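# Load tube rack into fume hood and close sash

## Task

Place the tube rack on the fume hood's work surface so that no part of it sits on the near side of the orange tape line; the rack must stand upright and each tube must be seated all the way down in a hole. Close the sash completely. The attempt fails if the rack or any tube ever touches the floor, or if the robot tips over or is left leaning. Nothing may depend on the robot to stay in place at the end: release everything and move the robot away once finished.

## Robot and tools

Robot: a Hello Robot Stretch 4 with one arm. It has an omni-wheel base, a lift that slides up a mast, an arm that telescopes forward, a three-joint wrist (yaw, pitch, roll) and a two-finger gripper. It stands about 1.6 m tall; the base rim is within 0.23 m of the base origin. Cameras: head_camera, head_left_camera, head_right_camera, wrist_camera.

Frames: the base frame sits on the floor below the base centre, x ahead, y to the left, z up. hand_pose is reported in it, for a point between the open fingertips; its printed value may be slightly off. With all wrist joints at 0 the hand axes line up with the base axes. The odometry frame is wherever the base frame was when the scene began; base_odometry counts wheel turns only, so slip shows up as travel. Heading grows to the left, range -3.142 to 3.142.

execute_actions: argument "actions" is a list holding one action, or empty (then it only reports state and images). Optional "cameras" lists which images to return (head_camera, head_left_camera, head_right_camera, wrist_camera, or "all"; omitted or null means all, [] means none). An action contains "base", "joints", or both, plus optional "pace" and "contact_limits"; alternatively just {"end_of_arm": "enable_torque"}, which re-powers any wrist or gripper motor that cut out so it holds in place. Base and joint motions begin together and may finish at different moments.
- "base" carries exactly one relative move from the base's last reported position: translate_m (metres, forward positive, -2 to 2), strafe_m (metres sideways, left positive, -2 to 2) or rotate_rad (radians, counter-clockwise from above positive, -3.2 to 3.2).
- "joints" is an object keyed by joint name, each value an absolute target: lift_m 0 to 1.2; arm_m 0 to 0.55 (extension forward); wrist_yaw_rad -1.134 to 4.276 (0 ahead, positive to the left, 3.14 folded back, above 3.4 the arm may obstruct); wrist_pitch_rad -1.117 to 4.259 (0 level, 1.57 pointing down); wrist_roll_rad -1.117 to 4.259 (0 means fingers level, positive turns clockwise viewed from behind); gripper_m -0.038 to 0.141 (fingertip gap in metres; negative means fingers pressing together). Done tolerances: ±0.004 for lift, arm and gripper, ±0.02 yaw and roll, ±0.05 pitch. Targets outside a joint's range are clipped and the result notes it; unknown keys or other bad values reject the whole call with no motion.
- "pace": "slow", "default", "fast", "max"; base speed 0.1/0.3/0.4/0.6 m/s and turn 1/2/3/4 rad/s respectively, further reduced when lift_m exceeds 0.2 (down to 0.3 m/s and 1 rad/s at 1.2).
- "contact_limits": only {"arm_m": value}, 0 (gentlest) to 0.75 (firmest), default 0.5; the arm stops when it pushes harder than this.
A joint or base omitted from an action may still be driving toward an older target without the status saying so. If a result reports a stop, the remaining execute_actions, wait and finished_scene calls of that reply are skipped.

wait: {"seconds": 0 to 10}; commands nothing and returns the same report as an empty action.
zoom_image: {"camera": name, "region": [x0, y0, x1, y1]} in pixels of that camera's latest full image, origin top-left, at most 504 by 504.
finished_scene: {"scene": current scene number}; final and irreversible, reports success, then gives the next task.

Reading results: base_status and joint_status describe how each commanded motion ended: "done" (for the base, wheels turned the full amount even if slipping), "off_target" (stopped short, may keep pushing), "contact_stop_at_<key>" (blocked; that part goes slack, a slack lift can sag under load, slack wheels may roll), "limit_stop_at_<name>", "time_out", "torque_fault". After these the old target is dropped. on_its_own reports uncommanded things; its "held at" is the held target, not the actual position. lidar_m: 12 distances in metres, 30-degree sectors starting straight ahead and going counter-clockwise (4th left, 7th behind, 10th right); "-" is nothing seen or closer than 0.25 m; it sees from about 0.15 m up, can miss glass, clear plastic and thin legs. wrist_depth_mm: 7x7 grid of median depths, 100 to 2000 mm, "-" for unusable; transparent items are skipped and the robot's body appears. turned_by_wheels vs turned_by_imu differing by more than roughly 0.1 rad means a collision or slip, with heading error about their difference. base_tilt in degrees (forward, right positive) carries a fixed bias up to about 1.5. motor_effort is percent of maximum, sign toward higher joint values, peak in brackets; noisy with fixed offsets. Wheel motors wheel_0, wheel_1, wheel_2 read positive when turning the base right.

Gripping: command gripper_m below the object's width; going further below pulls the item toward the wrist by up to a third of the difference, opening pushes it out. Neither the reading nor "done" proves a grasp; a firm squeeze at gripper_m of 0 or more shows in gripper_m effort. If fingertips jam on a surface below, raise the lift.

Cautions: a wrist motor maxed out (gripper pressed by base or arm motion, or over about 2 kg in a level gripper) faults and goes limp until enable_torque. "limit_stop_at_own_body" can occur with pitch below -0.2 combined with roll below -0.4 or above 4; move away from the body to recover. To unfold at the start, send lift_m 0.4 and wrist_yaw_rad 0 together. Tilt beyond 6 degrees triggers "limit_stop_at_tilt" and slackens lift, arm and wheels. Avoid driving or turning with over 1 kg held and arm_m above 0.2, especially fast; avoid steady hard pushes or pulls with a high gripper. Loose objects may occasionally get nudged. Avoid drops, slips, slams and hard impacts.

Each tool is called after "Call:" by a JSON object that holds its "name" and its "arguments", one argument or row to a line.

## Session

Call:
{"name": "execute_actions", "arguments": {
  "actions": []
}}

Scene clock: 0.00 s.
base_odometry: x=+0.000 y=+0.000 heading=+0.000 (m, m, rad; odometry frame)
turned_by_wheels: +0.000 (rad since the last result)
turned_by_imu: +0.000 (rad since the last result)
base_tilt: forward=+0.2 right=-0.3 (deg)
lidar_m: 1.79 1.64 1.10 0.96 1.00 1.30 1.70 1.74 2.01 1.85 1.87 2.80
base_status: not commanded
joint_positions: lift_m=+0.241 arm_m=+0.000 wrist_yaw_rad=+3.178 wrist_pitch_rad=+0.005 wrist_roll_rad=+0.018 gripper_m=+0.057
joint_status: not commanded
motor_effort: lift_m=+18 arm_m=+0 wrist_yaw_rad=+1 wrist_pitch_rad=-8 wrist_roll_rad=+0 gripper_m=-3 wheel_0=+0 wheel_1=+0 wheel_2=+0 (%)
hand_pose: x=-0.1205 y=+0.0770 z=+0.4173 quat_wxyz=(-0.018, -0.003, +0.009, +1.000) (m; base frame)
wrist_depth_mm: - 140 256 1921 - 1756 1281 / - 116 140 1863 1921 1708 1255 / - 118 144 1863 1863 1756 1229 / 120 138 188 1863 1921 1661 1255 / 1708 1756 - 1863 1921 1756 1229 / 1537 1708 211 1808 214 1576 1205 / 1060 1060 1138 156 1098 1205 1182
pictures: head_camera, head_left_camera, head_right_camera, wrist_camera
Images, in order (width x height): head_camera 420x560, head_left_camera 420x672, head_right_camera 420x672, wrist_camera 616x392.

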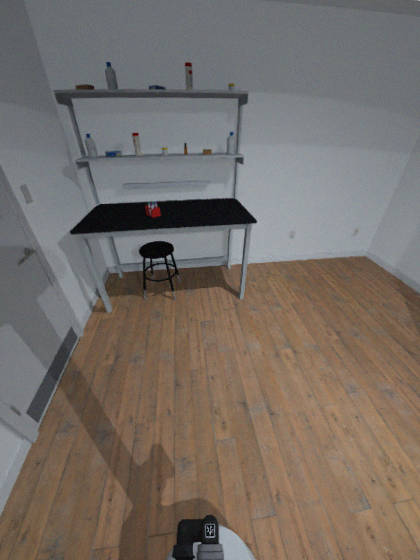

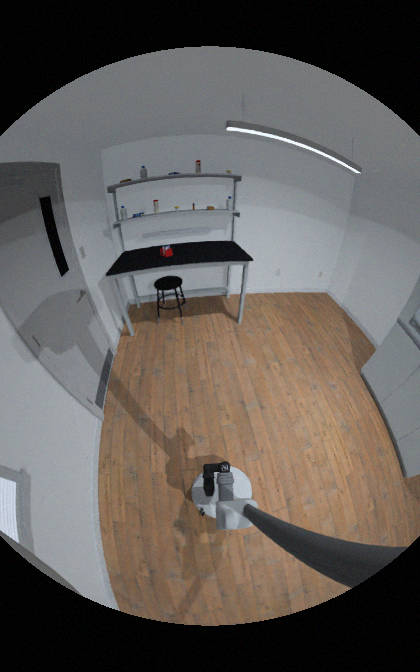

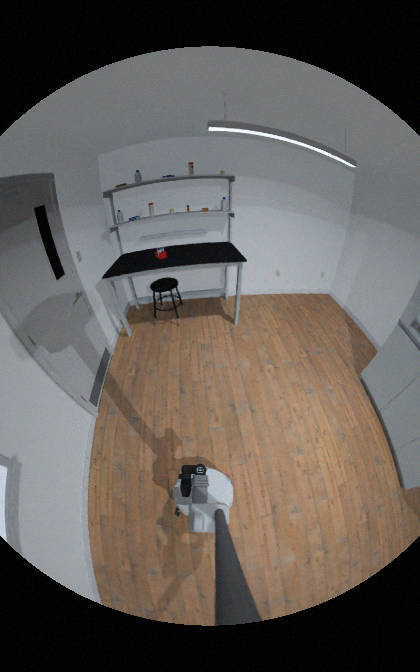

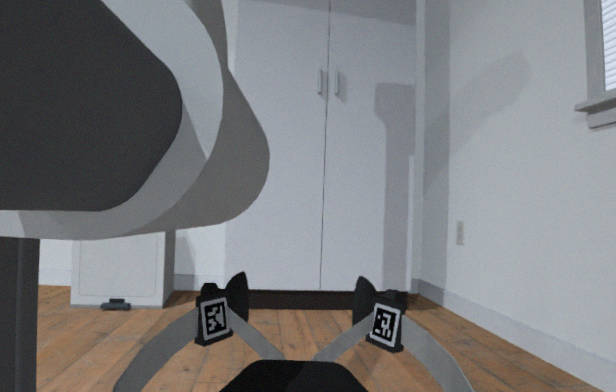

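Call:
{"name": "execute_actions", "arguments": {
  "actions": [
    {"base":{"rotate_rad":-1.45},"joints":{"lift_m":0.9,"gripper_m":0}}
  ]
}}

Scene clock: 3.63 s.
base_odometry: x=+0.000 y=+0.000 heading=-1.449 (m, m, rad; odometry frame)
turned_by_wheels: -1.449 (rad since the last result)
turned_by_imu: -1.463 (rad since the last result)
base_tilt: forward=+0.2 right=-0.3 (deg)
lidar_m: 1.85 1.94 1.86 1.77 1.43 1.07 0.98 1.04 1.50 1.70 1.76 1.92
base_status: done
joint_positions: lift_m=+0.900 arm_m=+0.000 wrist_yaw_rad=+3.178 wrist_pitch_rad=+0.005 wrist_roll_rad=+0.018 gripper_m=+0.000
joint_status: all done
motor_effort: lift_m=+22(23) arm_m=+0(0) wrist_yaw_rad=+0(2) wrist_pitch_rad=-8(7) wrist_roll_rad=+0(0) gripper_m=-6(5) wheel_0=+5(10) wheel_1=+4(11) wheel_2=+4(8) (%)
hand_pose: x=-0.1205 y=+0.0770 z=+1.0763 quat_wxyz=(-0.018, -0.003, +0.009, +1.000) (m; base frame)
wrist_depth_mm: - 141 256 1160 1160 1160 1182 / - 116 139 1160 1182 1182 1138 / - 118 144 1160 1182 1160 1160 / 120 138 188 1138 1182 1138 1160 / 1160 1160 1160 1160 1118 1160 1138 / 1138 1138 1138 203 1138 1118 1138 / 1160 1138 1118 174 176 1118 1118
pictures: head_camera, head_left_camera, head_right_camera, wrist_camera
Images, in order (width x height): head_camera 420x560, head_left_camera 420x672, head_right_camera 420x672, wrist_camera 616x392.

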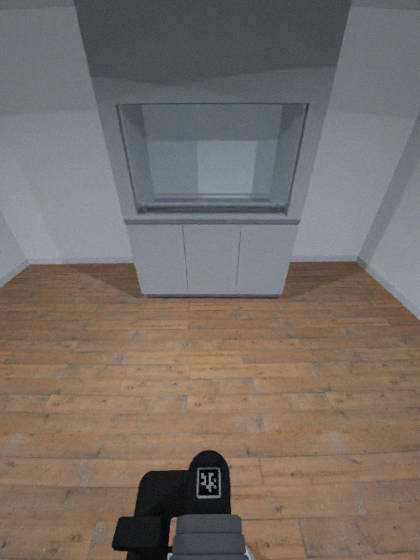

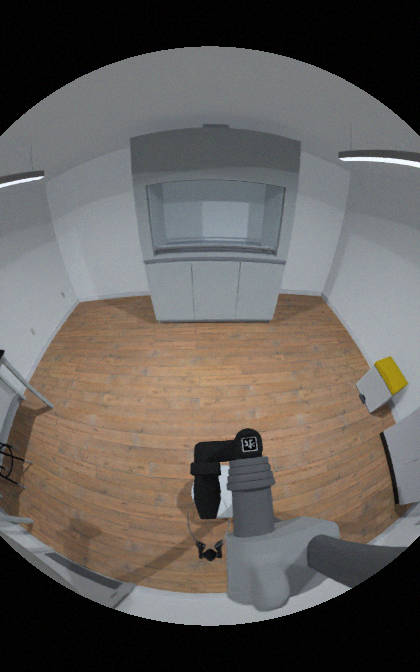

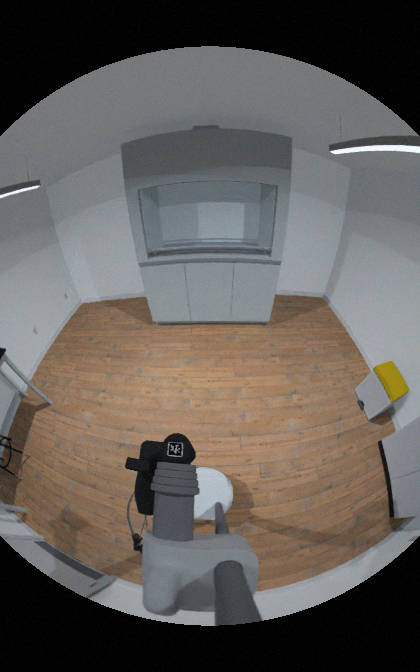

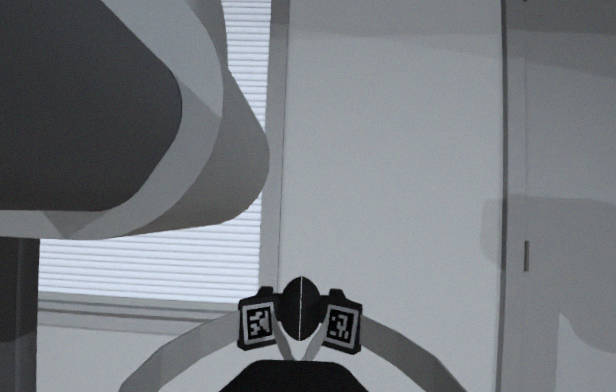

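Call:
{"name": "execute_actions", "arguments": {
  "actions": [
    {"base":{"translate_m":1.05},"joints":{"wrist_yaw_rad":0,"lift_m":0.88}}
  ]
}}

Scene clock: 8.73 s.
base_odometry: x=+0.128 y=-1.042 heading=-1.449 (m, m, rad; odometry frame)
turned_by_wheels: +0.000 (rad since the last result)
turned_by_imu: -0.005 (rad since the last result)
base_tilt: forward=+0.3 right=-0.2 (deg)
lidar_m: 0.79 0.84 2.35 1.88 1.86 2.16 2.07 2.16 1.77 1.68 2.21 0.82
base_status: done
joint_positions: lift_m=+0.880 arm_m=+0.000 wrist_yaw_rad=+0.000 wrist_pitch_rad=+0.005 wrist_roll_rad=+0.018 gripper_m=+0.000
joint_status: all done
motor_effort: lift_m=+15(15) arm_m=+0(0) wrist_yaw_rad=+1(9) wrist_pitch_rad=-7(8) wrist_roll_rad=+0(0) gripper_m=-6(7) wheel_0=+2(7) wheel_1=+3(11) wheel_2=-3(13) (%)
hand_pose: x=+0.4594 y=-0.0873 z=+1.0569 quat_wxyz=(+1.000, +0.009, +0.003, +0.000) (m; base frame)
wrist_depth_mm: 1025 1255 1229 1255 1281 1205 820 / 1042 1229 1255 1255 1255 1205 831 / 1025 1255 1229 1229 1255 1182 798 / 1025 1205 1229 1229 1255 1182 809 / 917 960 1025 1098 1160 960 723 / 580 574 569 204 615 609 621 / 574 574 574 174 176 580 591
pictures: head_camera, head_left_camera, head_right_camera, wrist_camera
Images, in order (width x height): head_camera 420x560, head_left_camera 420x672, head_right_camera 420x672, wrist_camera 616x392.

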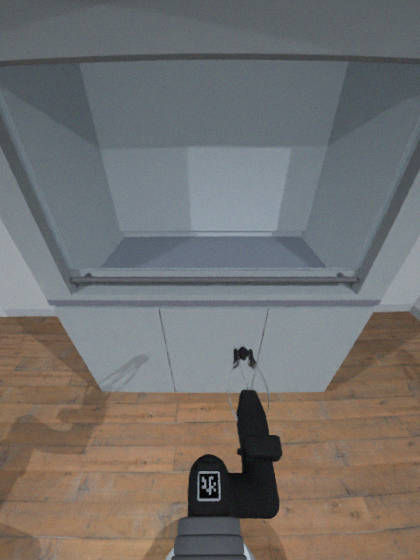

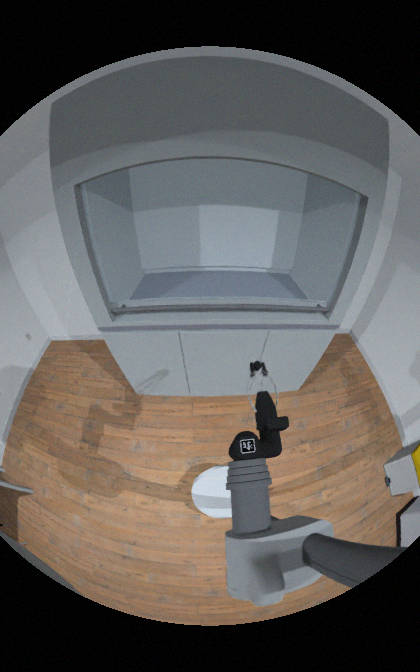

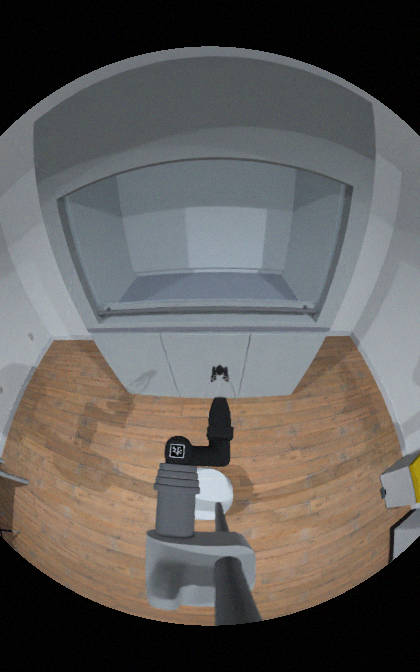

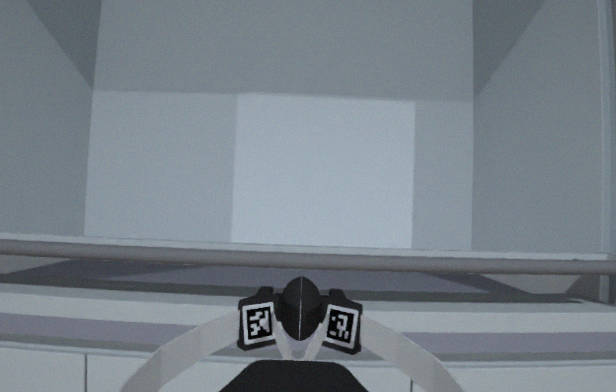

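Call:
{"name": "execute_actions", "arguments": {
  "actions": [
    {"joints":{"arm_m":0.25,"lift_m":0.83}}
  ],
  "cameras": ["wrist_camera","head_camera"]
}}

Scene clock: 11.13 s.
base_odometry: x=+0.128 y=-1.042 heading=-1.449 (m, m, rad; odometry frame)
turned_by_wheels: +0.000 (rad since the last result)
turned_by_imu: -0.001 (rad since the last result)
base_tilt: forward=+0.1 right=-0.3 (deg)
lidar_m: 0.79 0.84 2.34 1.88 1.87 2.17 2.08 2.16 1.76 1.67 2.22 0.84
base_status: not commanded
joint_positions: lift_m=+0.830 arm_m=+0.249 wrist_yaw_rad=+0.000 wrist_pitch_rad=+0.005 wrist_roll_rad=+0.018 gripper_m=+0.000
joint_status: all done
motor_effort: lift_m=+14(15) arm_m=+7(10) wrist_yaw_rad=+0(0) wrist_pitch_rad=-8(8) wrist_roll_rad=+0(0) gripper_m=-4(7) wheel_0=+2(2) wheel_1=+3(3) wheel_2=-3(3) (%)
hand_pose: x=+0.7081 y=-0.0874 z=+1.0070 quat_wxyz=(+1.000, +0.009, +0.003, +0.000) (m; base frame)
wrist_depth_mm: 1008 991 1008 1008 991 1008 820 / 976 991 1008 991 1008 1025 820 / 991 991 976 991 991 991 820 / 991 976 976 976 991 991 809 / 647 683 389 343 394 394 397 / 336 353 364 204 397 402 404 / 327 325 330 174 176 332 334
pictures: head_camera, wrist_camera
Images, in order (width x height): head_camera 420x560, wrist_camera 616x392.

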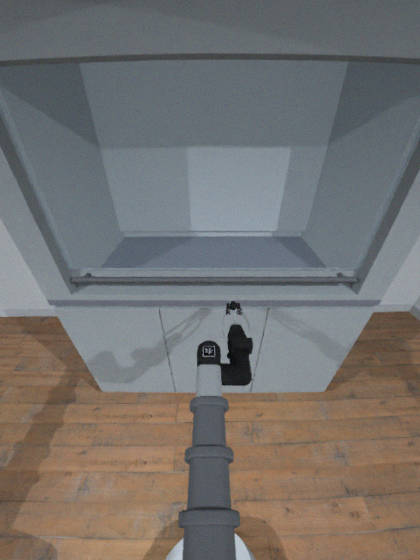

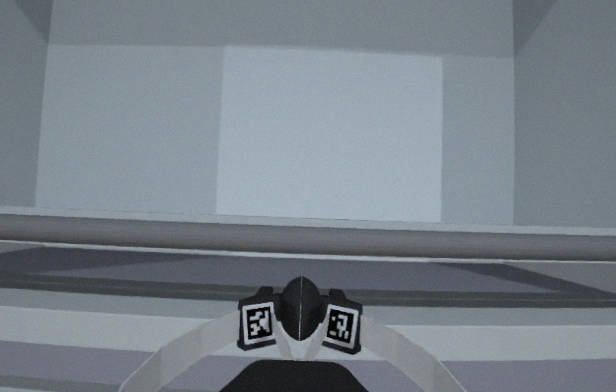

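Call:
{"name": "execute_actions", "arguments": {
  "actions": [
    {"joints":{"lift_m":0.805}}
  ],
  "cameras": []
}}

Call:
{"name": "execute_actions", "arguments": {
  "actions": [
    {"joints":{"arm_m":0.46},"pace":"slow","contact_limits":{"arm_m":0.25}}
  ],
  "cameras": ["wrist_camera","head_camera"]
}}

Scene clock: 12.47 s.
base_odometry: x=+0.128 y=-1.042 heading=-1.449 (m, m, rad; odometry frame)
turned_by_wheels: +0.000 (rad since the last result)
turned_by_imu: +0.000 (rad since the last result)
base_tilt: forward=+0.2 right=-0.2 (deg)
lidar_m: 0.80 0.84 2.34 1.87 1.88 2.16 2.07 2.17 1.78 1.67 2.21 0.84
base_status: not commanded
joint_positions: lift_m=+0.805 arm_m=+0.249 wrist_yaw_rad=+0.000 wrist_pitch_rad=+0.005 wrist_roll_rad=+0.018 gripper_m=+0.000
joint_status: all done
motor_effort: lift_m=+14(17) arm_m=+7(7) wrist_yaw_rad=+1(1) wrist_pitch_rad=-8(9) wrist_roll_rad=+1(0) gripper_m=-6(6) wheel_0=+2(2) wheel_1=+3(3) wheel_2=-3(3) (%)
hand_pose: x=+0.7081 y=-0.0874 z=+0.9820 quat_wxyz=(+1.000, +0.009, +0.003, +0.000) (m; base frame)
wrist_depth_mm: 991 1008 1008 1025 991 1025 831 / 991 991 976 991 991 1008 820 / 976 976 991 976 1008 991 820 / 387 343 347 394 976 1008 768 / 741 809 891 759 820 842 750 / 329 330 330 203 334 338 338 / 336 327 330 173 176 334 336
pictures: none
No camera images: the call's "cameras" was empty. Leave "cameras" out to get every camera's image.

Scene clock: 15.83 s.
base_odometry: x=+0.128 y=-1.042 heading=-1.449 (m, m, rad; odometry frame)
turned_by_wheels: +0.000 (rad since the last result)
turned_by_imu: -0.001 (rad since the last result)
base_tilt: forward=+0.1 right=-0.3 (deg)
lidar_m: 0.79 0.84 2.33 1.87 1.88 2.17 2.07 2.17 1.76 1.68 2.22 0.84
base_status: not commanded
joint_positions: lift_m=+0.805 arm_m=+0.459 wrist_yaw_rad=+0.000 wrist_pitch_rad=+0.005 wrist_roll_rad=+0.018 gripper_m=+0.000
joint_status: all done
motor_effort: lift_m=+13(13) arm_m=+8(9) wrist_yaw_rad=+1(1) wrist_pitch_rad=-6(8) wrist_roll_rad=+0(0) gripper_m=-6(7) wheel_0=+2(2) wheel_1=+3(3) wheel_2=-3(3) (%)
contact_limits: arm_m 0.25
hand_pose: x=+0.9180 y=-0.0875 z=+0.9822 quat_wxyz=(+1.000, +0.009, +0.002, +0.000) (m; base frame)
wrist_depth_mm: 778 788 778 788 788 798 798 / 778 778 778 788 788 788 788 / 778 768 788 778 788 798 788 / 129 129 131 132 134 136 750 / 525 559 180 140 136 135 691 / 253 264 272 204 421 433 427 / 169 168 165 174 162 193 200
pictures: head_camera, wrist_camera
Images, in order (width x height): head_camera 420x560, wrist_camera 616x392.

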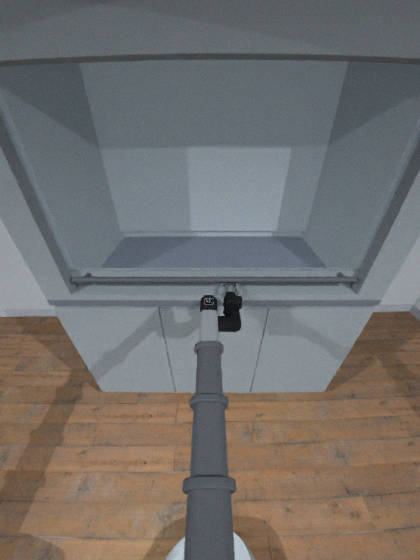

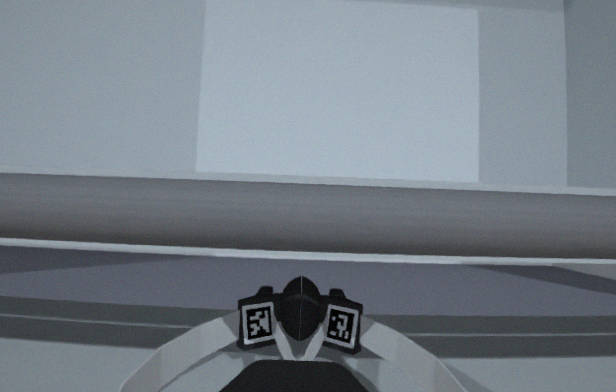

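Call:
{"name": "execute_actions", "arguments": {
  "actions": [
    {"joints":{"lift_m":0.87}}
  ],
  "cameras": ["wrist_camera"]
}}

Scene clock: 17.37 s.
base_odometry: x=+0.128 y=-1.042 heading=-1.449 (m, m, rad; odometry frame)
turned_by_wheels: +0.000 (rad since the last result)
turned_by_imu: +0.000 (rad since the last result)
base_tilt: forward=+0.2 right=-0.3 (deg)
lidar_m: 0.79 0.84 2.33 1.88 1.87 2.16 2.07 2.16 1.77 1.67 2.22 0.83
base_status: not commanded
joint_positions: lift_m=+0.857 arm_m=+0.459 wrist_yaw_rad=+0.000 wrist_pitch_rad=+0.014 wrist_roll_rad=+0.018 gripper_m=+0.000
joint_status: lift_m contact_stop (moved +0.051 of +0.065)
on_its_own: lift_m is slack since a contact_stop (your +0.870 is given up); wrist_pitch_rad is at rest, and its effort (-33) is outside its rest range (-23 to +23)
motor_effort: lift_m=+18(29) arm_m=+6(8) wrist_yaw_rad=+3(1) wrist_pitch_rad=-33(100) wrist_roll_rad=+0(0) gripper_m=-8(7) wheel_0=+3(2) wheel_1=+3(3) wheel_2=-3(2) (%)
hand_pose: x=+0.9182 y=-0.0875 z=+1.0310 quat_wxyz=(+1.000, +0.009, +0.007, +0.000) (m; base frame)
wrist_depth_mm: 778 778 778 788 798 778 788 / 768 759 778 778 778 778 788 / 768 768 778 778 778 778 788 / 759 778 768 778 788 788 778 / 130 131 133 135 138 143 182 / 410 133 131 130 130 130 133 / 306 268 258 174 176 387 397
pictures: wrist_camera
Images, in order (width x height): wrist_camera 616x392.

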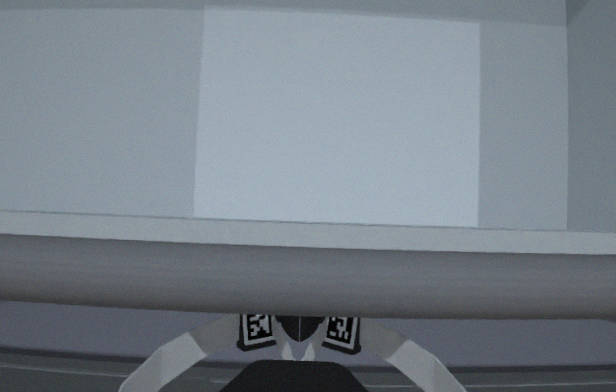

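Call:
{"name": "execute_actions", "arguments": {
  "actions": [
    {"joints":{"lift_m":1.1},"pace":"max"}
  ],
  "cameras": []
}}

Scene clock: 18.67 s.
base_odometry: x=+0.128 y=-1.042 heading=-1.449 (m, m, rad; odometry frame)
turned_by_wheels: +0.000 (rad since the last result)
turned_by_imu: +0.000 (rad since the last result)
base_tilt: forward=+0.2 right=-0.3 (deg)
lidar_m: 0.78 0.83 2.33 1.89 1.87 2.16 2.08 2.17 1.76 1.67 2.21 0.84
base_status: not commanded
joint_positions: lift_m=+0.893 arm_m=+0.459 wrist_yaw_rad=+0.000 wrist_pitch_rad=+0.007 wrist_roll_rad=+0.017 gripper_m=+0.000
joint_status: lift_m contact_stop (moved +0.036 of +0.243)
on_its_own: lift_m is slack since a contact_stop (your +1.100 is given up)
motor_effort: lift_m=+18(35) arm_m=+5(7) wrist_yaw_rad=+3(4) wrist_pitch_rad=-12(100) wrist_roll_rad=+1(1) gripper_m=-5(8) wheel_0=+1(2) wheel_1=+3(3) wheel_2=-1(2) (%)
hand_pose: x=+0.9184 y=-0.0875 z=+1.0688 quat_wxyz=(+1.000, +0.009, +0.004, +0.000) (m; base frame)
wrist_depth_mm: 778 778 788 788 778 798 788 / 778 778 778 778 778 798 788 / 768 778 768 778 788 788 788 / 759 768 768 768 778 788 788 / 129 130 132 135 137 139 182 / 535 554 132 131 130 131 621 / 436 439 421 173 176 492 496
pictures: none
No camera images: the call's "cameras" was empty. Leave "cameras" out to get every camera's image.

Works, 3.6 cm each.

Call:
{"name": "execute_actions", "arguments": {
  "actions": [
    {"joints":{"lift_m":1.1},"pace":"max"}
  ],
  "cameras": []
}}

Scene clock: 20.03 s.
base_odometry: x=+0.128 y=-1.042 heading=-1.449 (m, m, rad; odometry frame)
turned_by_wheels: +0.000 (rad since the last result)
turned_by_imu: +0.000 (rad since the last result)
base_tilt: forward=+0.2 right=-0.1 (deg)
lidar_m: 0.78 0.84 2.34 1.89 1.88 2.15 2.08 2.16 1.76 1.66 2.21 0.82
base_status: not commanded
joint_positions: lift_m=+0.939 arm_m=+0.459 wrist_yaw_rad=+0.000 wrist_pitch_rad=+0.006 wrist_roll_rad=+0.017 gripper_m=+0.000
joint_status: lift_m contact_stop (moved +0.046 of +0.207)
on_its_own: lift_m is slack since a contact_stop (your +1.100 is given up)
motor_effort: lift_m=+18(37) arm_m=+5(5) wrist_yaw_rad=+1(5) wrist_pitch_rad=-10(100) wrist_roll_rad=+1(1) gripper_m=-6(8) wheel_0=+0(1) wheel_1=+2(3) wheel_2=+0(1) (%)
hand_pose: x=+0.9185 y=-0.0875 z=+1.1153 quat_wxyz=(+1.000, +0.009, +0.003, +0.000) (m; base frame)
wrist_depth_mm: 778 778 778 788 788 798 798 / 759 788 788 788 788 798 778 / 768 768 768 788 778 788 778 / 759 778 768 778 778 788 788 / 128 130 131 133 135 137 160 / 668 699 133 132 131 131 732 / 549 544 525 173 176 615 640
pictures: none
No camera images: the call's "cameras" was empty. Leave "cameras" out to get every camera's image.

Call:
{"name": "execute_actions", "arguments": {
  "actions": [
    {"joints":{"lift_m":1.2},"pace":"max"}
  ],
  "cameras": []
}}

Scene clock: 21.37 s.
base_odometry: x=+0.128 y=-1.042 heading=-1.449 (m, m, rad; odometry frame)
turned_by_wheels: +0.000 (rad since the last result)
turned_by_imu: +0.000 (rad since the last result)
base_tilt: forward=+0.2 right=-0.2 (deg)
lidar_m: 0.80 0.84 2.35 1.89 1.87 2.16 2.08 2.17 1.77 1.68 2.21 0.83
base_status: not commanded
joint_positions: lift_m=+0.985 arm_m=+0.459 wrist_yaw_rad=+0.000 wrist_pitch_rad=+0.006 wrist_roll_rad=+0.017 gripper_m=+0.000
joint_status: lift_m contact_stop (moved +0.046 of +0.261)
on_its_own: lift_m is slack since a contact_stop (your +1.200 is given up)
motor_effort: lift_m=+18(36) arm_m=+5(5) wrist_yaw_rad=+1(6) wrist_pitch_rad=-10(100) wrist_roll_rad=+0(0) gripper_m=-6(8) wheel_0=+0(0) wheel_1=+2(2) wheel_2=+1(2) (%)
hand_pose: x=+0.9185 y=-0.0875 z=+1.1615 quat_wxyz=(+1.000, +0.009, +0.003, +0.000) (m; base frame)
wrist_depth_mm: 778 778 768 788 798 798 798 / 778 778 778 778 788 798 809 / 768 778 768 778 778 788 788 / 768 768 768 778 778 778 788 / 128 130 132 133 136 138 182 / 759 759 132 131 130 131 732 / 654 640 634 173 176 741 707
pictures: none
No camera images: the call's "cameras" was empty. Leave "cameras" out to get every camera's image.

Call:
{"name": "execute_actions", "arguments": {
  "actions": [
    {"joints":{"lift_m":1.2},"pace":"max"}
  ],
  "cameras": []
}}

Scene clock: 22.60 s.
base_odometry: x=+0.128 y=-1.042 heading=-1.449 (m, m, rad; odometry frame)
turned_by_wheels: +0.000 (rad since the last result)
turned_by_imu: +0.000 (rad since the last result)
base_tilt: forward=+0.1 right=-0.3 (deg)
lidar_m: 0.80 0.83 2.34 1.87 1.86 2.17 2.08 2.14 1.75 1.67 2.21 0.82
base_status: not commanded
joint_positions: lift_m=+1.031 arm_m=+0.459 wrist_yaw_rad=+0.000 wrist_pitch_rad=+0.006 wrist_roll_rad=+0.017 gripper_m=+0.000
joint_status: lift_m contact_stop (moved +0.046 of +0.215)
on_its_own: lift_m is slack since a contact_stop (your +1.200 is given up)
motor_effort: lift_m=+18(37) arm_m=+5(5) wrist_yaw_rad=+2(5) wrist_pitch_rad=-9(100) wrist_roll_rad=+1(1) gripper_m=-6(8) wheel_0=-1(1) wheel_1=+2(2) wheel_2=+2(2) (%)
hand_pose: x=+0.9186 y=-0.0875 z=+1.2077 quat_wxyz=(+1.000, +0.009, +0.003, +0.000) (m; base frame)
wrist_depth_mm: 778 778 788 788 788 788 798 / 768 778 788 788 798 788 778 / 768 778 778 778 778 788 778 / 778 768 778 778 778 778 788 / 128 130 131 133 135 137 160 / 741 759 132 131 131 131 741 / 750 759 723 174 175 798 778
pictures: none
No camera images: the call's "cameras" was empty. Leave "cameras" out to get every camera's image.

Call:
{"name": "execute_actions", "arguments": {
  "actions": [
    {"joints":{"lift_m":1.2},"pace":"max"}
  ],
  "cameras": []
}}

Scene clock: 24.00 s.
base_odometry: x=+0.128 y=-1.042 heading=-1.449 (m, m, rad; odometry frame)
turned_by_wheels: +0.000 (rad since the last result)
turned_by_imu: +0.000 (rad since the last result)
base_tilt: forward=+0.1 right=-0.2 (deg)
lidar_m: 0.79 0.83 2.33 1.88 1.86 2.16 2.07 2.17 1.76 1.68 2.21 0.83
base_status: not commanded
joint_positions: lift_m=+1.077 arm_m=+0.459 wrist_yaw_rad=+0.000 wrist_pitch_rad=+0.006 wrist_roll_rad=+0.017 gripper_m=+0.000
joint_status: lift_m contact_stop (moved +0.046 of +0.169)
on_its_own: lift_m is slack since a contact_stop (your +1.200 is given up)
motor_effort: lift_m=+17(33) arm_m=+5(5) wrist_yaw_rad=+2(5) wrist_pitch_rad=-10(100) wrist_roll_rad=+1(1) gripper_m=-7(7) wheel_0=-1(1) wheel_1=+2(2) wheel_2=+2(2) (%)
hand_pose: x=+0.9186 y=-0.0875 z=+1.2538 quat_wxyz=(+1.000, +0.009, +0.003, +0.000) (m; base frame)
wrist_depth_mm: 788 778 778 788 798 788 788 / 778 778 778 778 788 809 798 / 778 778 778 778 778 788 798 / 768 768 768 778 778 778 788 / 128 130 131 133 135 138 182 / 750 768 132 131 130 131 741 / 788 759 759 174 176 788 759
pictures: none
No camera images: the call's "cameras" was empty. Leave "cameras" out to get every camera's image.

Call:
{"name": "execute_actions", "arguments": {
  "actions": [
    {"joints":{"lift_m":1.11},"pace":"max"}
  ],
  "cameras": []
}}

Call:
{"name": "execute_actions", "arguments": {
  "actions": [
    {"joints":{"lift_m":1.09,"arm_m":0.05,"gripper_m":0.141}}
  ],
  "cameras": []
}}

Scene clock: 25.23 s.
base_odometry: x=+0.128 y=-1.042 heading=-1.449 (m, m, rad; odometry frame)
turned_by_wheels: +0.000 (rad since the last result)
turned_by_imu: +0.000 (rad since the last result)
base_tilt: forward=+0.3 right=-0.2 (deg)
lidar_m: 0.79 0.83 2.34 1.89 1.87 2.17 2.07 2.16 1.76 1.68 2.21 0.83
base_status: not commanded
joint_positions: lift_m=+1.105 arm_m=+0.459 wrist_yaw_rad=+0.000 wrist_pitch_rad=+0.015 wrist_roll_rad=+0.017 gripper_m=+0.000
joint_status: lift_m contact_stop (moved +0.028 of +0.033)
on_its_own: lift_m is slack since a contact_stop (your +1.110 is given up); wrist_pitch_rad is at rest, and its effort (-35) is outside its rest range (-23 to +23)
motor_effort: lift_m=+18(31) arm_m=+4(5) wrist_yaw_rad=+1(0) wrist_pitch_rad=-35(100) wrist_roll_rad=+1(1) gripper_m=-7(7) wheel_0=-1(1) wheel_1=+2(2) wheel_2=+2(2) (%)
hand_pose: x=+0.9186 y=-0.0874 z=+1.2789 quat_wxyz=(+1.000, +0.009, +0.007, +0.000) (m; base frame)
wrist_depth_mm: 778 778 788 768 788 788 788 / 768 778 768 778 778 788 778 / 759 768 778 768 778 778 798 / 759 768 768 768 778 778 778 / 129 131 132 135 138 181 181 / 768 131 129 129 129 129 134 / 768 759 768 174 175 778 778
pictures: none
No camera images: the call's "cameras" was empty. Leave "cameras" out to get every camera's image.

not run: a stop came earlier in this reply.

Call:
{"name": "execute_actions", "arguments": {
  "actions": [
    {"joints":{"lift_m":1.09,"arm_m":0.05,"gripper_m":0.141}}
  ],
  "cameras": []
}}

Call:
{"name": "execute_actions", "arguments": {
  "actions": [
    {"base":{"translate_m":-1.34},"joints":{"lift_m":0.95}}
  ],
  "cameras": []
}}

Call:
{"name": "execute_actions", "arguments": {
  "actions": [
    {"base":{"rotate_rad":1.571},"joints":{"wrist_pitch_rad":0.4}}
  ],
  "cameras": []
}}

Call:
{"name": "execute_actions", "arguments": {
  "actions": [
    {"base":{"translate_m":1.0},"joints":{"arm_m":0.2}}
  ],
  "cameras": ["head_camera","wrist_camera"]
}}

Scene clock: 28.00 s.
base_odometry: x=+0.128 y=-1.042 heading=-1.449 (m, m, rad; odometry frame)
turned_by_wheels: +0.000 (rad since the last result)
turned_by_imu: -0.001 (rad since the last result)
base_tilt: forward=+0.1 right=-0.2 (deg)
lidar_m: 0.79 0.84 2.34 1.87 1.86 2.17 2.08 2.16 1.77 1.68 2.21 0.84
base_status: not commanded
joint_positions: lift_m=+1.090 arm_m=+0.051 wrist_yaw_rad=+0.000 wrist_pitch_rad=+0.006 wrist_roll_rad=+0.017 gripper_m=+0.141
joint_status: all done
motor_effort: lift_m=+14(18) arm_m=-7(15) wrist_yaw_rad=+1(19) wrist_pitch_rad=-8(34) wrist_roll_rad=+1(1) gripper_m=+1(11) wheel_0=+0(1) wheel_1=+2(2) wheel_2=-1(4) (%)
hand_pose: x=+0.5106 y=-0.0874 z=+1.2669 quat_wxyz=(+1.000, +0.009, +0.003, +0.000) (m; base frame)
wrist_depth_mm: 1025 1205 1182 1205 1205 1182 820 / 1042 1182 1205 1182 1229 1160 809 / 1042 1160 1182 1205 1229 1160 820 / 931 1160 1205 1182 1205 1118 809 / 1060 1160 1182 1182 1182 1060 723 / 1060 205 1182 1182 1182 931 788 / 904 904 946 151 976 917 778
pictures: none
No camera images: the call's "cameras" was empty. Leave "cameras" out to get every camera's image.

Scene clock: 33.97 s.
base_odometry: x=-0.034 y=+0.288 heading=-1.449 (m, m, rad; odometry frame)
turned_by_wheels: +0.000 (rad since the last result)
turned_by_imu: +0.003 (rad since the last result)
base_tilt: forward=+0.2 right=-0.3 (deg)
lidar_m: 2.14 2.22 1.84 1.77 1.02 0.76 0.69 0.73 1.05 1.70 1.83 2.22
base_status: done
joint_positions: lift_m=+0.950 arm_m=+0.051 wrist_yaw_rad=+0.000 wrist_pitch_rad=+0.006 wrist_roll_rad=+0.017 gripper_m=+0.141
joint_status: all done
motor_effort: lift_m=+15(13) arm_m=-7(7) wrist_yaw_rad=+1(1) wrist_pitch_rad=-8(8) wrist_roll_rad=+2(1) gripper_m=+2(1) wheel_0=-2(2) wheel_1=-3(9) wheel_2=+0(11) (%)
hand_pose: x=+0.5106 y=-0.0874 z=+1.1269 quat_wxyz=(+1.000, +0.009, +0.003, +0.000) (m; base frame)
wrist_depth_mm: - - - 1863 1983 - - / - - 1863 1863 1921 - - / - - - - - - - / - - - - - - - / - 1921 1808 - 1863 - - / - 206 1863 1921 1983 - - / - 1863 1863 150 1808 - -
pictures: none
No camera images: the call's "cameras" was empty. Leave "cameras" out to get every camera's image.

Scene clock: 36.13 s.
base_odometry: x=-0.034 y=+0.288 heading=+0.121 (m, m, rad; odometry frame)
turned_by_wheels: +1.570 (rad since the last result)
turned_by_imu: +1.584 (rad since the last result)
base_tilt: forward=+0.3 right=-0.2 (deg)
lidar_m: 1.78 1.00 0.76 0.69 0.74 1.02 1.70 1.84 2.24 2.15 2.25 1.87
base_status: done
joint_positions: lift_m=+0.950 arm_m=+0.051 wrist_yaw_rad=+0.000 wrist_pitch_rad=+0.402 wrist_roll_rad=+0.017 gripper_m=+0.141
joint_status: all done
motor_effort: lift_m=+15(15) arm_m=-7(7) wrist_yaw_rad=+0(2) wrist_pitch_rad=-7(7) wrist_roll_rad=+1(1) gripper_m=+1(0) wheel_0=-1(8) wheel_1=-3(10) wheel_2=-4(10) (%)
hand_pose: x=+0.4876 y=-0.0874 z=+1.0156 quat_wxyz=(+0.980, +0.009, +0.200, -0.002) (m; base frame)
wrist_depth_mm: 1205 1863 - - - - - / 1205 1708 - - - - - / 1229 1618 - - - - - / 1229 1756 - - - - - / 1229 1808 - - - - - / 1255 206 1863 1921 1863 1708 1921 / 1281 1430 1499 150 1537 1537 1618
pictures: none
No camera images: the call's "cameras" was empty. Leave "cameras" out to get every camera's image.

Scene clock: 40.93 s.
base_odometry: x=+0.958 y=+0.409 heading=+0.121 (m, m, rad; odometry frame)
turned_by_wheels: +0.000 (rad since the last result)
turned_by_imu: -0.005 (rad since the last result)
base_tilt: forward=+0.3 right=-0.3 (deg)
lidar_m: 0.77 0.79 0.75 0.71 0.74 1.07 2.71 2.82 2.26 2.21 1.13 0.82
base_status: done
joint_positions: lift_m=+0.950 arm_m=+0.199 wrist_yaw_rad=+0.000 wrist_pitch_rad=+0.402 wrist_roll_rad=+0.017 gripper_m=+0.141
joint_status: all done
motor_effort: lift_m=+15(16) arm_m=+7(7) wrist_yaw_rad=+1(2) wrist_pitch_rad=-7(7) wrist_roll_rad=+1(1) gripper_m=+1(1) wheel_0=+2(6) wheel_1=+3(8) wheel_2=-3(13) (%)
hand_pose: x=+0.6352 y=-0.0874 z=+1.0156 quat_wxyz=(+0.980, +0.009, +0.200, -0.002) (m; base frame)
wrist_depth_mm: 1025 1060 1078 1060 1060 1060 1098 / 1078 1118 1098 1098 1098 1098 1098 / 991 1025 1042 991 1205 1160 1160 / 627 640 634 627 699 707 741 / 459 466 480 488 496 496 508 / 455 205 413 415 421 424 488 / 1281 1281 768 151 1366 1366 1537
pictures: head_camera, wrist_camera
Images, in order (width x height): head_camera 420x560, wrist_camera 616x392.

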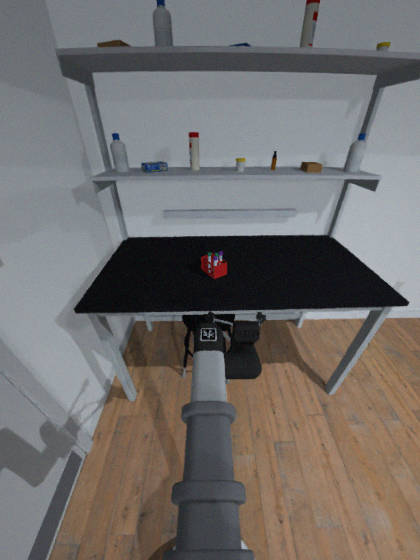

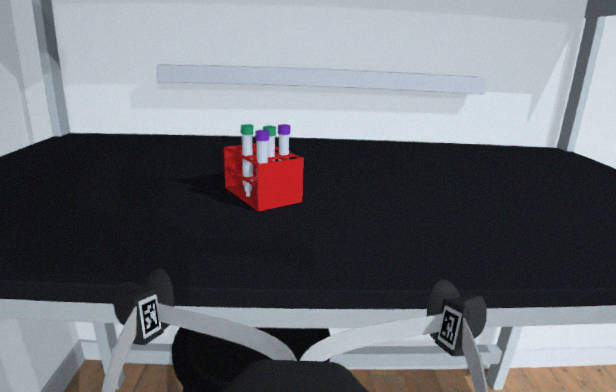

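Call:
{"name": "execute_actions", "arguments": {
  "actions": [
    {"base":{"rotate_rad":0.58},"joints":{"arm_m":0.0,"lift_m":1.0}}
  ],
  "cameras": []
}}

Call:
{"name": "execute_actions", "arguments": {
  "actions": [
    {"base":{"strafe_m":-0.52}}
  ],
  "cameras": ["head_camera","wrist_camera"]
}}

Scene clock: 42.97 s.
base_odometry: x=+0.958 y=+0.409 heading=+0.700 (m, m, rad; odometry frame)
turned_by_wheels: +0.579 (rad since the last result)
turned_by_imu: +0.584 (rad since the last result)
base_tilt: forward=+0.2 right=-0.2 (deg)
lidar_m: 0.82 0.72 0.72 0.74 1.11 2.68 2.84 2.23 2.21 1.10 0.79 0.77
base_status: done
joint_positions: lift_m=+1.000 arm_m=+0.001 wrist_yaw_rad=+0.000 wrist_pitch_rad=+0.402 wrist_roll_rad=+0.017 gripper_m=+0.141
joint_status: all done
motor_effort: lift_m=+22(22) arm_m=-7(10) wrist_yaw_rad=+0(1) wrist_pitch_rad=-8(8) wrist_roll_rad=+1(0) gripper_m=+1(0) wheel_0=-5(6) wheel_1=-5(10) wheel_2=-3(8) (%)
hand_pose: x=+0.4377 y=-0.0874 z=+1.0650 quat_wxyz=(+0.980, +0.009, +0.200, -0.002) (m; base frame)
wrist_depth_mm: 574 683 891 1138 1255 1138 1060 / 569 723 917 1229 1336 1182 1078 / 585 750 976 1308 1366 1205 1118 / 609 778 931 820 842 866 732 / 634 809 991 778 640 609 621 / 661 205 891 1618 1537 525 525 / 691 820 1098 150 1537 854 866
pictures: none
No camera images: the call's "cameras" was empty. Leave "cameras" out to get every camera's image.

Scene clock: 46.03 s.
base_odometry: x=+1.293 y=+0.011 heading=+0.700 (m, m, rad; odometry frame)
turned_by_wheels: +0.000 (rad since the last result)
turned_by_imu: +0.000 (rad since the last result)
base_tilt: forward=+0.3 right=-0.3 (deg)
lidar_m: 0.53 0.76 1.10 1.22 1.75 2.97 2.36 1.85 2.59 0.73 0.51 0.50
base_status: done
joint_positions: lift_m=+1.000 arm_m=+0.001 wrist_yaw_rad=+0.000 wrist_pitch_rad=+0.402 wrist_roll_rad=+0.017 gripper_m=+0.141
joint_status: not commanded
motor_effort: lift_m=+22(22) arm_m=-7(7) wrist_yaw_rad=+2(1) wrist_pitch_rad=-7(7) wrist_roll_rad=+1(0) gripper_m=+0(1) wheel_0=+1(12) wheel_1=-2(13) wheel_2=+0(2) (%)
hand_pose: x=+0.4377 y=-0.0874 z=+1.0650 quat_wxyz=(+0.980, +0.009, +0.200, -0.002) (m; base frame)
wrist_depth_mm: 960 1160 1281 1138 1025 904 820 / 991 1182 1336 1205 1060 931 854 / 1008 1182 1336 1205 1098 960 866 / 778 788 798 647 831 866 878 / 831 569 585 591 603 609 621 / 1025 205 452 462 466 427 473 / 1042 1397 1464 150 379 382 389
pictures: head_camera, wrist_camera
Images, in order (width x height): head_camera 420x560, wrist_camera 616x392.

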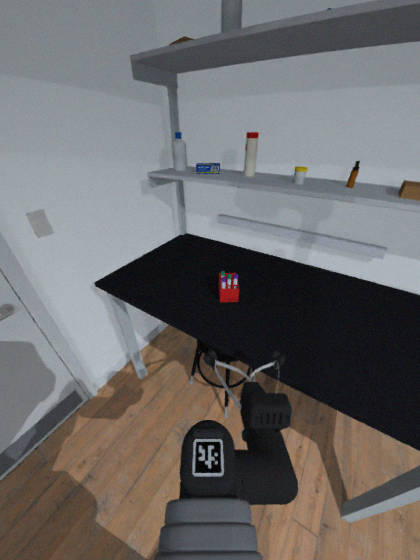

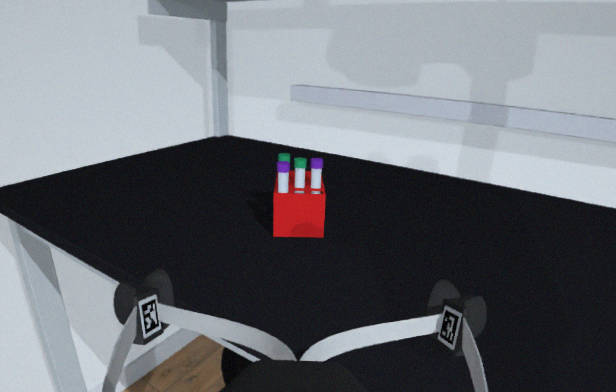

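Call:
{"name": "execute_actions", "arguments": {
  "actions": [
    {"joints":{"wrist_pitch_rad":0.0,"lift_m":0.835,"arm_m":0.12}}
  ],
  "cameras": ["wrist_camera"]
}}

Call:
{"name": "zoom_image", "arguments": {
  "camera": "wrist_camera",
  "region": [250,160,350,260]
}}

Scene clock: 48.17 s.
base_odometry: x=+1.293 y=+0.011 heading=+0.700 (m, m, rad; odometry frame)
turned_by_wheels: +0.000 (rad since the last result)
turned_by_imu: -0.001 (rad since the last result)
base_tilt: forward=+0.3 right=-0.2 (deg)
lidar_m: 0.54 0.75 1.11 1.23 1.75 2.99 2.36 1.84 2.58 0.72 0.52 0.49
base_status: not commanded
joint_positions: lift_m=+0.835 arm_m=+0.119 wrist_yaw_rad=+0.000 wrist_pitch_rad=+0.002 wrist_roll_rad=+0.017 gripper_m=+0.141
joint_status: all done
motor_effort: lift_m=+14(24) arm_m=+7(7) wrist_yaw_rad=+1(0) wrist_pitch_rad=-9(14) wrist_roll_rad=+0(0) gripper_m=+1(1) wheel_0=+1(1) wheel_1=-2(1) wheel_2=+0(0) (%)
hand_pose: x=+0.5782 y=-0.0874 z=+1.0129 quat_wxyz=(+1.000, +0.009, +0.001, +0.000) (m; base frame)
wrist_depth_mm: 960 1138 1281 1182 960 627 585 / 960 1118 1042 866 854 798 798 / 946 1138 1281 1182 1008 904 820 / 960 1182 1308 1118 976 878 788 / 946 1098 1281 569 976 878 788 / 521 206 574 469 615 500 634 / 351 349 366 151 382 382 397
pictures: wrist_camera
Images, in order (width x height): wrist_camera 616x392.

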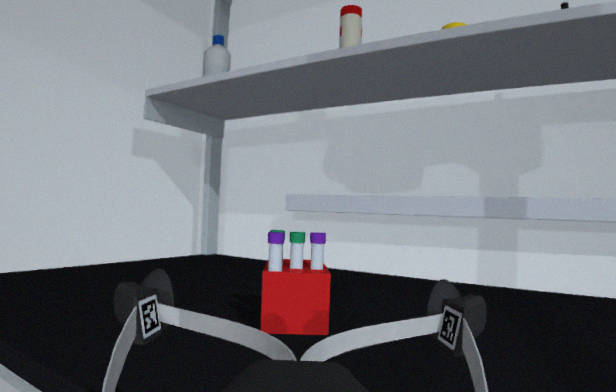

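Region (250, 160, 350, 260) of wrist_camera's 616x392 image, scaled by 5.040.

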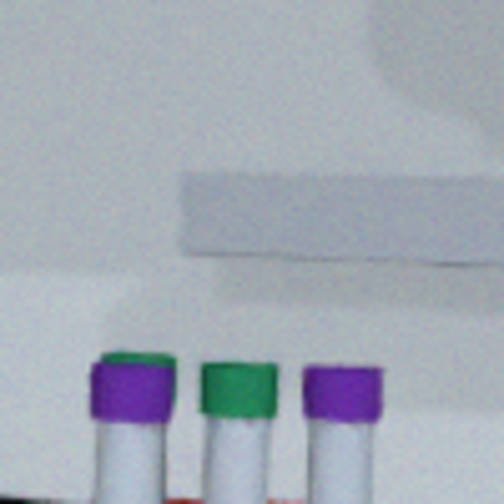

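Call:
{"name": "execute_actions", "arguments": {
  "actions": [
    {"joints":{"wrist_pitch_rad":0.3,"lift_m":0.845}}
  ],
  "cameras": []
}}

Call:
{"name": "execute_actions", "arguments": {
  "actions": [
    {"joints":{"arm_m":0.46},"pace":"slow"}
  ],
  "cameras": ["wrist_camera"]
}}

Scene clock: 49.33 s.
base_odometry: x=+1.293 y=+0.011 heading=+0.700 (m, m, rad; odometry frame)
turned_by_wheels: +0.000 (rad since the last result)
turned_by_imu: +0.000 (rad since the last result)
base_tilt: forward=+0.2 right=-0.4 (deg)
lidar_m: 0.56 0.76 1.11 1.21 1.75 2.98 2.35 1.84 2.58 0.74 0.51 0.49
base_status: not commanded
joint_positions: lift_m=+0.845 arm_m=+0.119 wrist_yaw_rad=+0.000 wrist_pitch_rad=+0.302 wrist_roll_rad=+0.017 gripper_m=+0.141
joint_status: all done
motor_effort: lift_m=+21(19) arm_m=+7(7) wrist_yaw_rad=+1(1) wrist_pitch_rad=-7(7) wrist_roll_rad=+1(1) gripper_m=+1(1) wheel_0=+1(2) wheel_1=-2(2) wheel_2=+0(0) (%)
hand_pose: x=+0.5651 y=-0.0874 z=+0.9372 quat_wxyz=(+0.989, +0.009, +0.150, -0.001) (m; base frame)
wrist_depth_mm: 917 1098 1205 1078 946 831 759 / 917 1098 1205 1078 931 820 759 / 904 1060 1118 480 960 866 798 / 500 512 535 466 569 585 603 / 375 334 345 353 362 366 370 / 1025 206 258 259 263 240 267 / 1042 1229 320 150 206 208 212
pictures: none
No camera images: the call's "cameras" was empty. Leave "cameras" out to get every camera's image.

Scene clock: 54.00 s.
base_odometry: x=+1.293 y=+0.011 heading=+0.700 (m, m, rad; odometry frame)
turned_by_wheels: +0.000 (rad since the last result)
turned_by_imu: -0.001 (rad since the last result)
base_tilt: forward=+0.2 right=-0.3 (deg)
lidar_m: 0.52 0.77 1.12 1.22 1.76 2.99 2.36 1.83 2.59 0.71 0.51 0.48
base_status: not commanded
joint_positions: lift_m=+0.845 arm_m=+0.459 wrist_yaw_rad=+0.000 wrist_pitch_rad=+0.302 wrist_roll_rad=+0.017 gripper_m=+0.141
joint_status: all done
motor_effort: lift_m=+22(21) arm_m=+8(7) wrist_yaw_rad=+0(1) wrist_pitch_rad=-6(8) wrist_roll_rad=+1(1) gripper_m=+1(1) wheel_0=+2(1) wheel_1=-2(2) wheel_2=+0(0) (%)
hand_pose: x=+0.9051 y=-0.0874 z=+0.9371 quat_wxyz=(+0.989, +0.009, +0.150, -0.001) (m; base frame)
wrist_depth_mm: 750 866 854 750 654 591 530 / 778 891 891 750 615 530 488 / 788 891 866 213 676 615 559 / 492 504 430 198 508 580 559 / 324 332 171 169 312 362 366 / 240 205 178 176 187 236 264 / 193 194 185 150 196 204 209
pictures: wrist_camera
Images, in order (width x height): wrist_camera 616x392.

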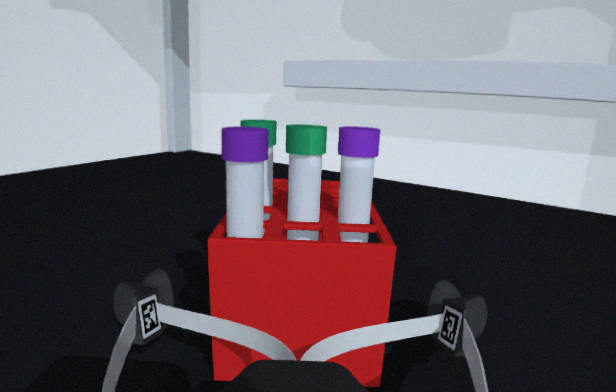

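Call:
{"name": "execute_actions", "arguments": {
  "actions": [
    {"joints":{"arm_m":0.475,"gripper_m":0.03}}
  ],
  "cameras": []
}}

Call:
{"name": "execute_actions", "arguments": {
  "actions": [
    {"joints":{"lift_m":0.95,"gripper_m":0.02},"pace":"slow"}
  ],
  "cameras": ["wrist_camera"]
}}

Scene clock: 56.30 s.
base_odometry: x=+1.293 y=+0.011 heading=+0.700 (m, m, rad; odometry frame)
turned_by_wheels: +0.000 (rad since the last result)
turned_by_imu: -0.001 (rad since the last result)
base_tilt: forward=+0.3 right=-0.2 (deg)
lidar_m: 0.52 0.76 1.12 1.22 1.75 2.98 2.35 1.83 2.58 0.74 0.51 0.49
base_status: not commanded
joint_positions: lift_m=+0.845 arm_m=+0.474 wrist_yaw_rad=+0.000 wrist_pitch_rad=+0.302 wrist_roll_rad=+0.017 gripper_m=+0.031
joint_status: all done
motor_effort: lift_m=+22(22) arm_m=+7(9) wrist_yaw_rad=+1(1) wrist_pitch_rad=-6(6) wrist_roll_rad=+0(1) gripper_m=-27(27) wheel_0=+1(1) wheel_1=-2(1) wheel_2=+0(0) (%)
hand_pose: x=+0.9201 y=-0.0874 z=+0.9372 quat_wxyz=(+0.989, +0.009, +0.150, -0.001) (m; base frame)
wrist_depth_mm: 750 854 820 732 654 569 525 / 759 878 866 732 597 521 477 / 778 891 759 222 668 603 544 / 492 508 430 204 559 585 549 / 324 334 179 176 314 364 366 / 242 247 182 182 183 264 264 / 195 188 190 186 190 196 211
pictures: none
No camera images: the call's "cameras" was empty. Leave "cameras" out to get every camera's image.

Scene clock: 58.03 s.
base_odometry: x=+1.293 y=+0.011 heading=+0.700 (m, m, rad; odometry frame)
turned_by_wheels: +0.000 (rad since the last result)
turned_by_imu: +0.000 (rad since the last result)
base_tilt: forward=+0.2 right=-0.3 (deg)
lidar_m: 0.54 0.76 1.11 1.21 1.75 2.98 2.35 1.84 2.58 0.73 0.52 0.49
base_status: not commanded
joint_positions: lift_m=+0.950 arm_m=+0.474 wrist_yaw_rad=+0.000 wrist_pitch_rad=+0.303 wrist_roll_rad=+0.017 gripper_m=+0.021
joint_status: all done
motor_effort: lift_m=+23(27) arm_m=+8(7) wrist_yaw_rad=+1(0) wrist_pitch_rad=-10(11) wrist_roll_rad=+1(0) gripper_m=-31(33) wheel_0=+1(1) wheel_1=-2(1) wheel_2=+0(0) (%)
hand_pose: x=+0.9200 y=-0.0874 z=+1.0417 quat_wxyz=(+0.989, +0.009, +0.151, -0.001) (m; base frame)
wrist_depth_mm: 750 842 831 732 647 574 521 / 759 878 866 759 661 597 539 / 759 904 842 216 603 554 535 / 788 891 750 200 691 621 564 / 569 574 175 173 544 615 574 / 421 430 179 179 182 459 462 / 342 170 185 183 258 343 368
pictures: wrist_camera
Images, in order (width x height): wrist_camera 616x392.

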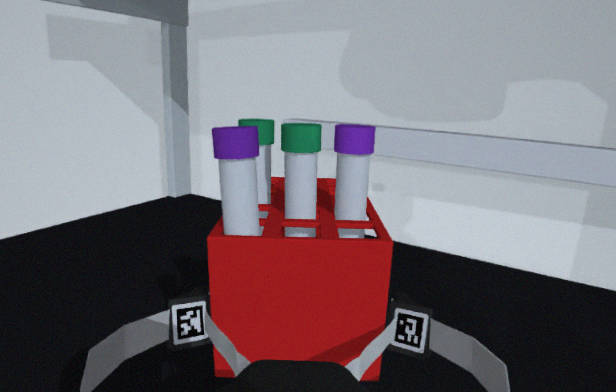

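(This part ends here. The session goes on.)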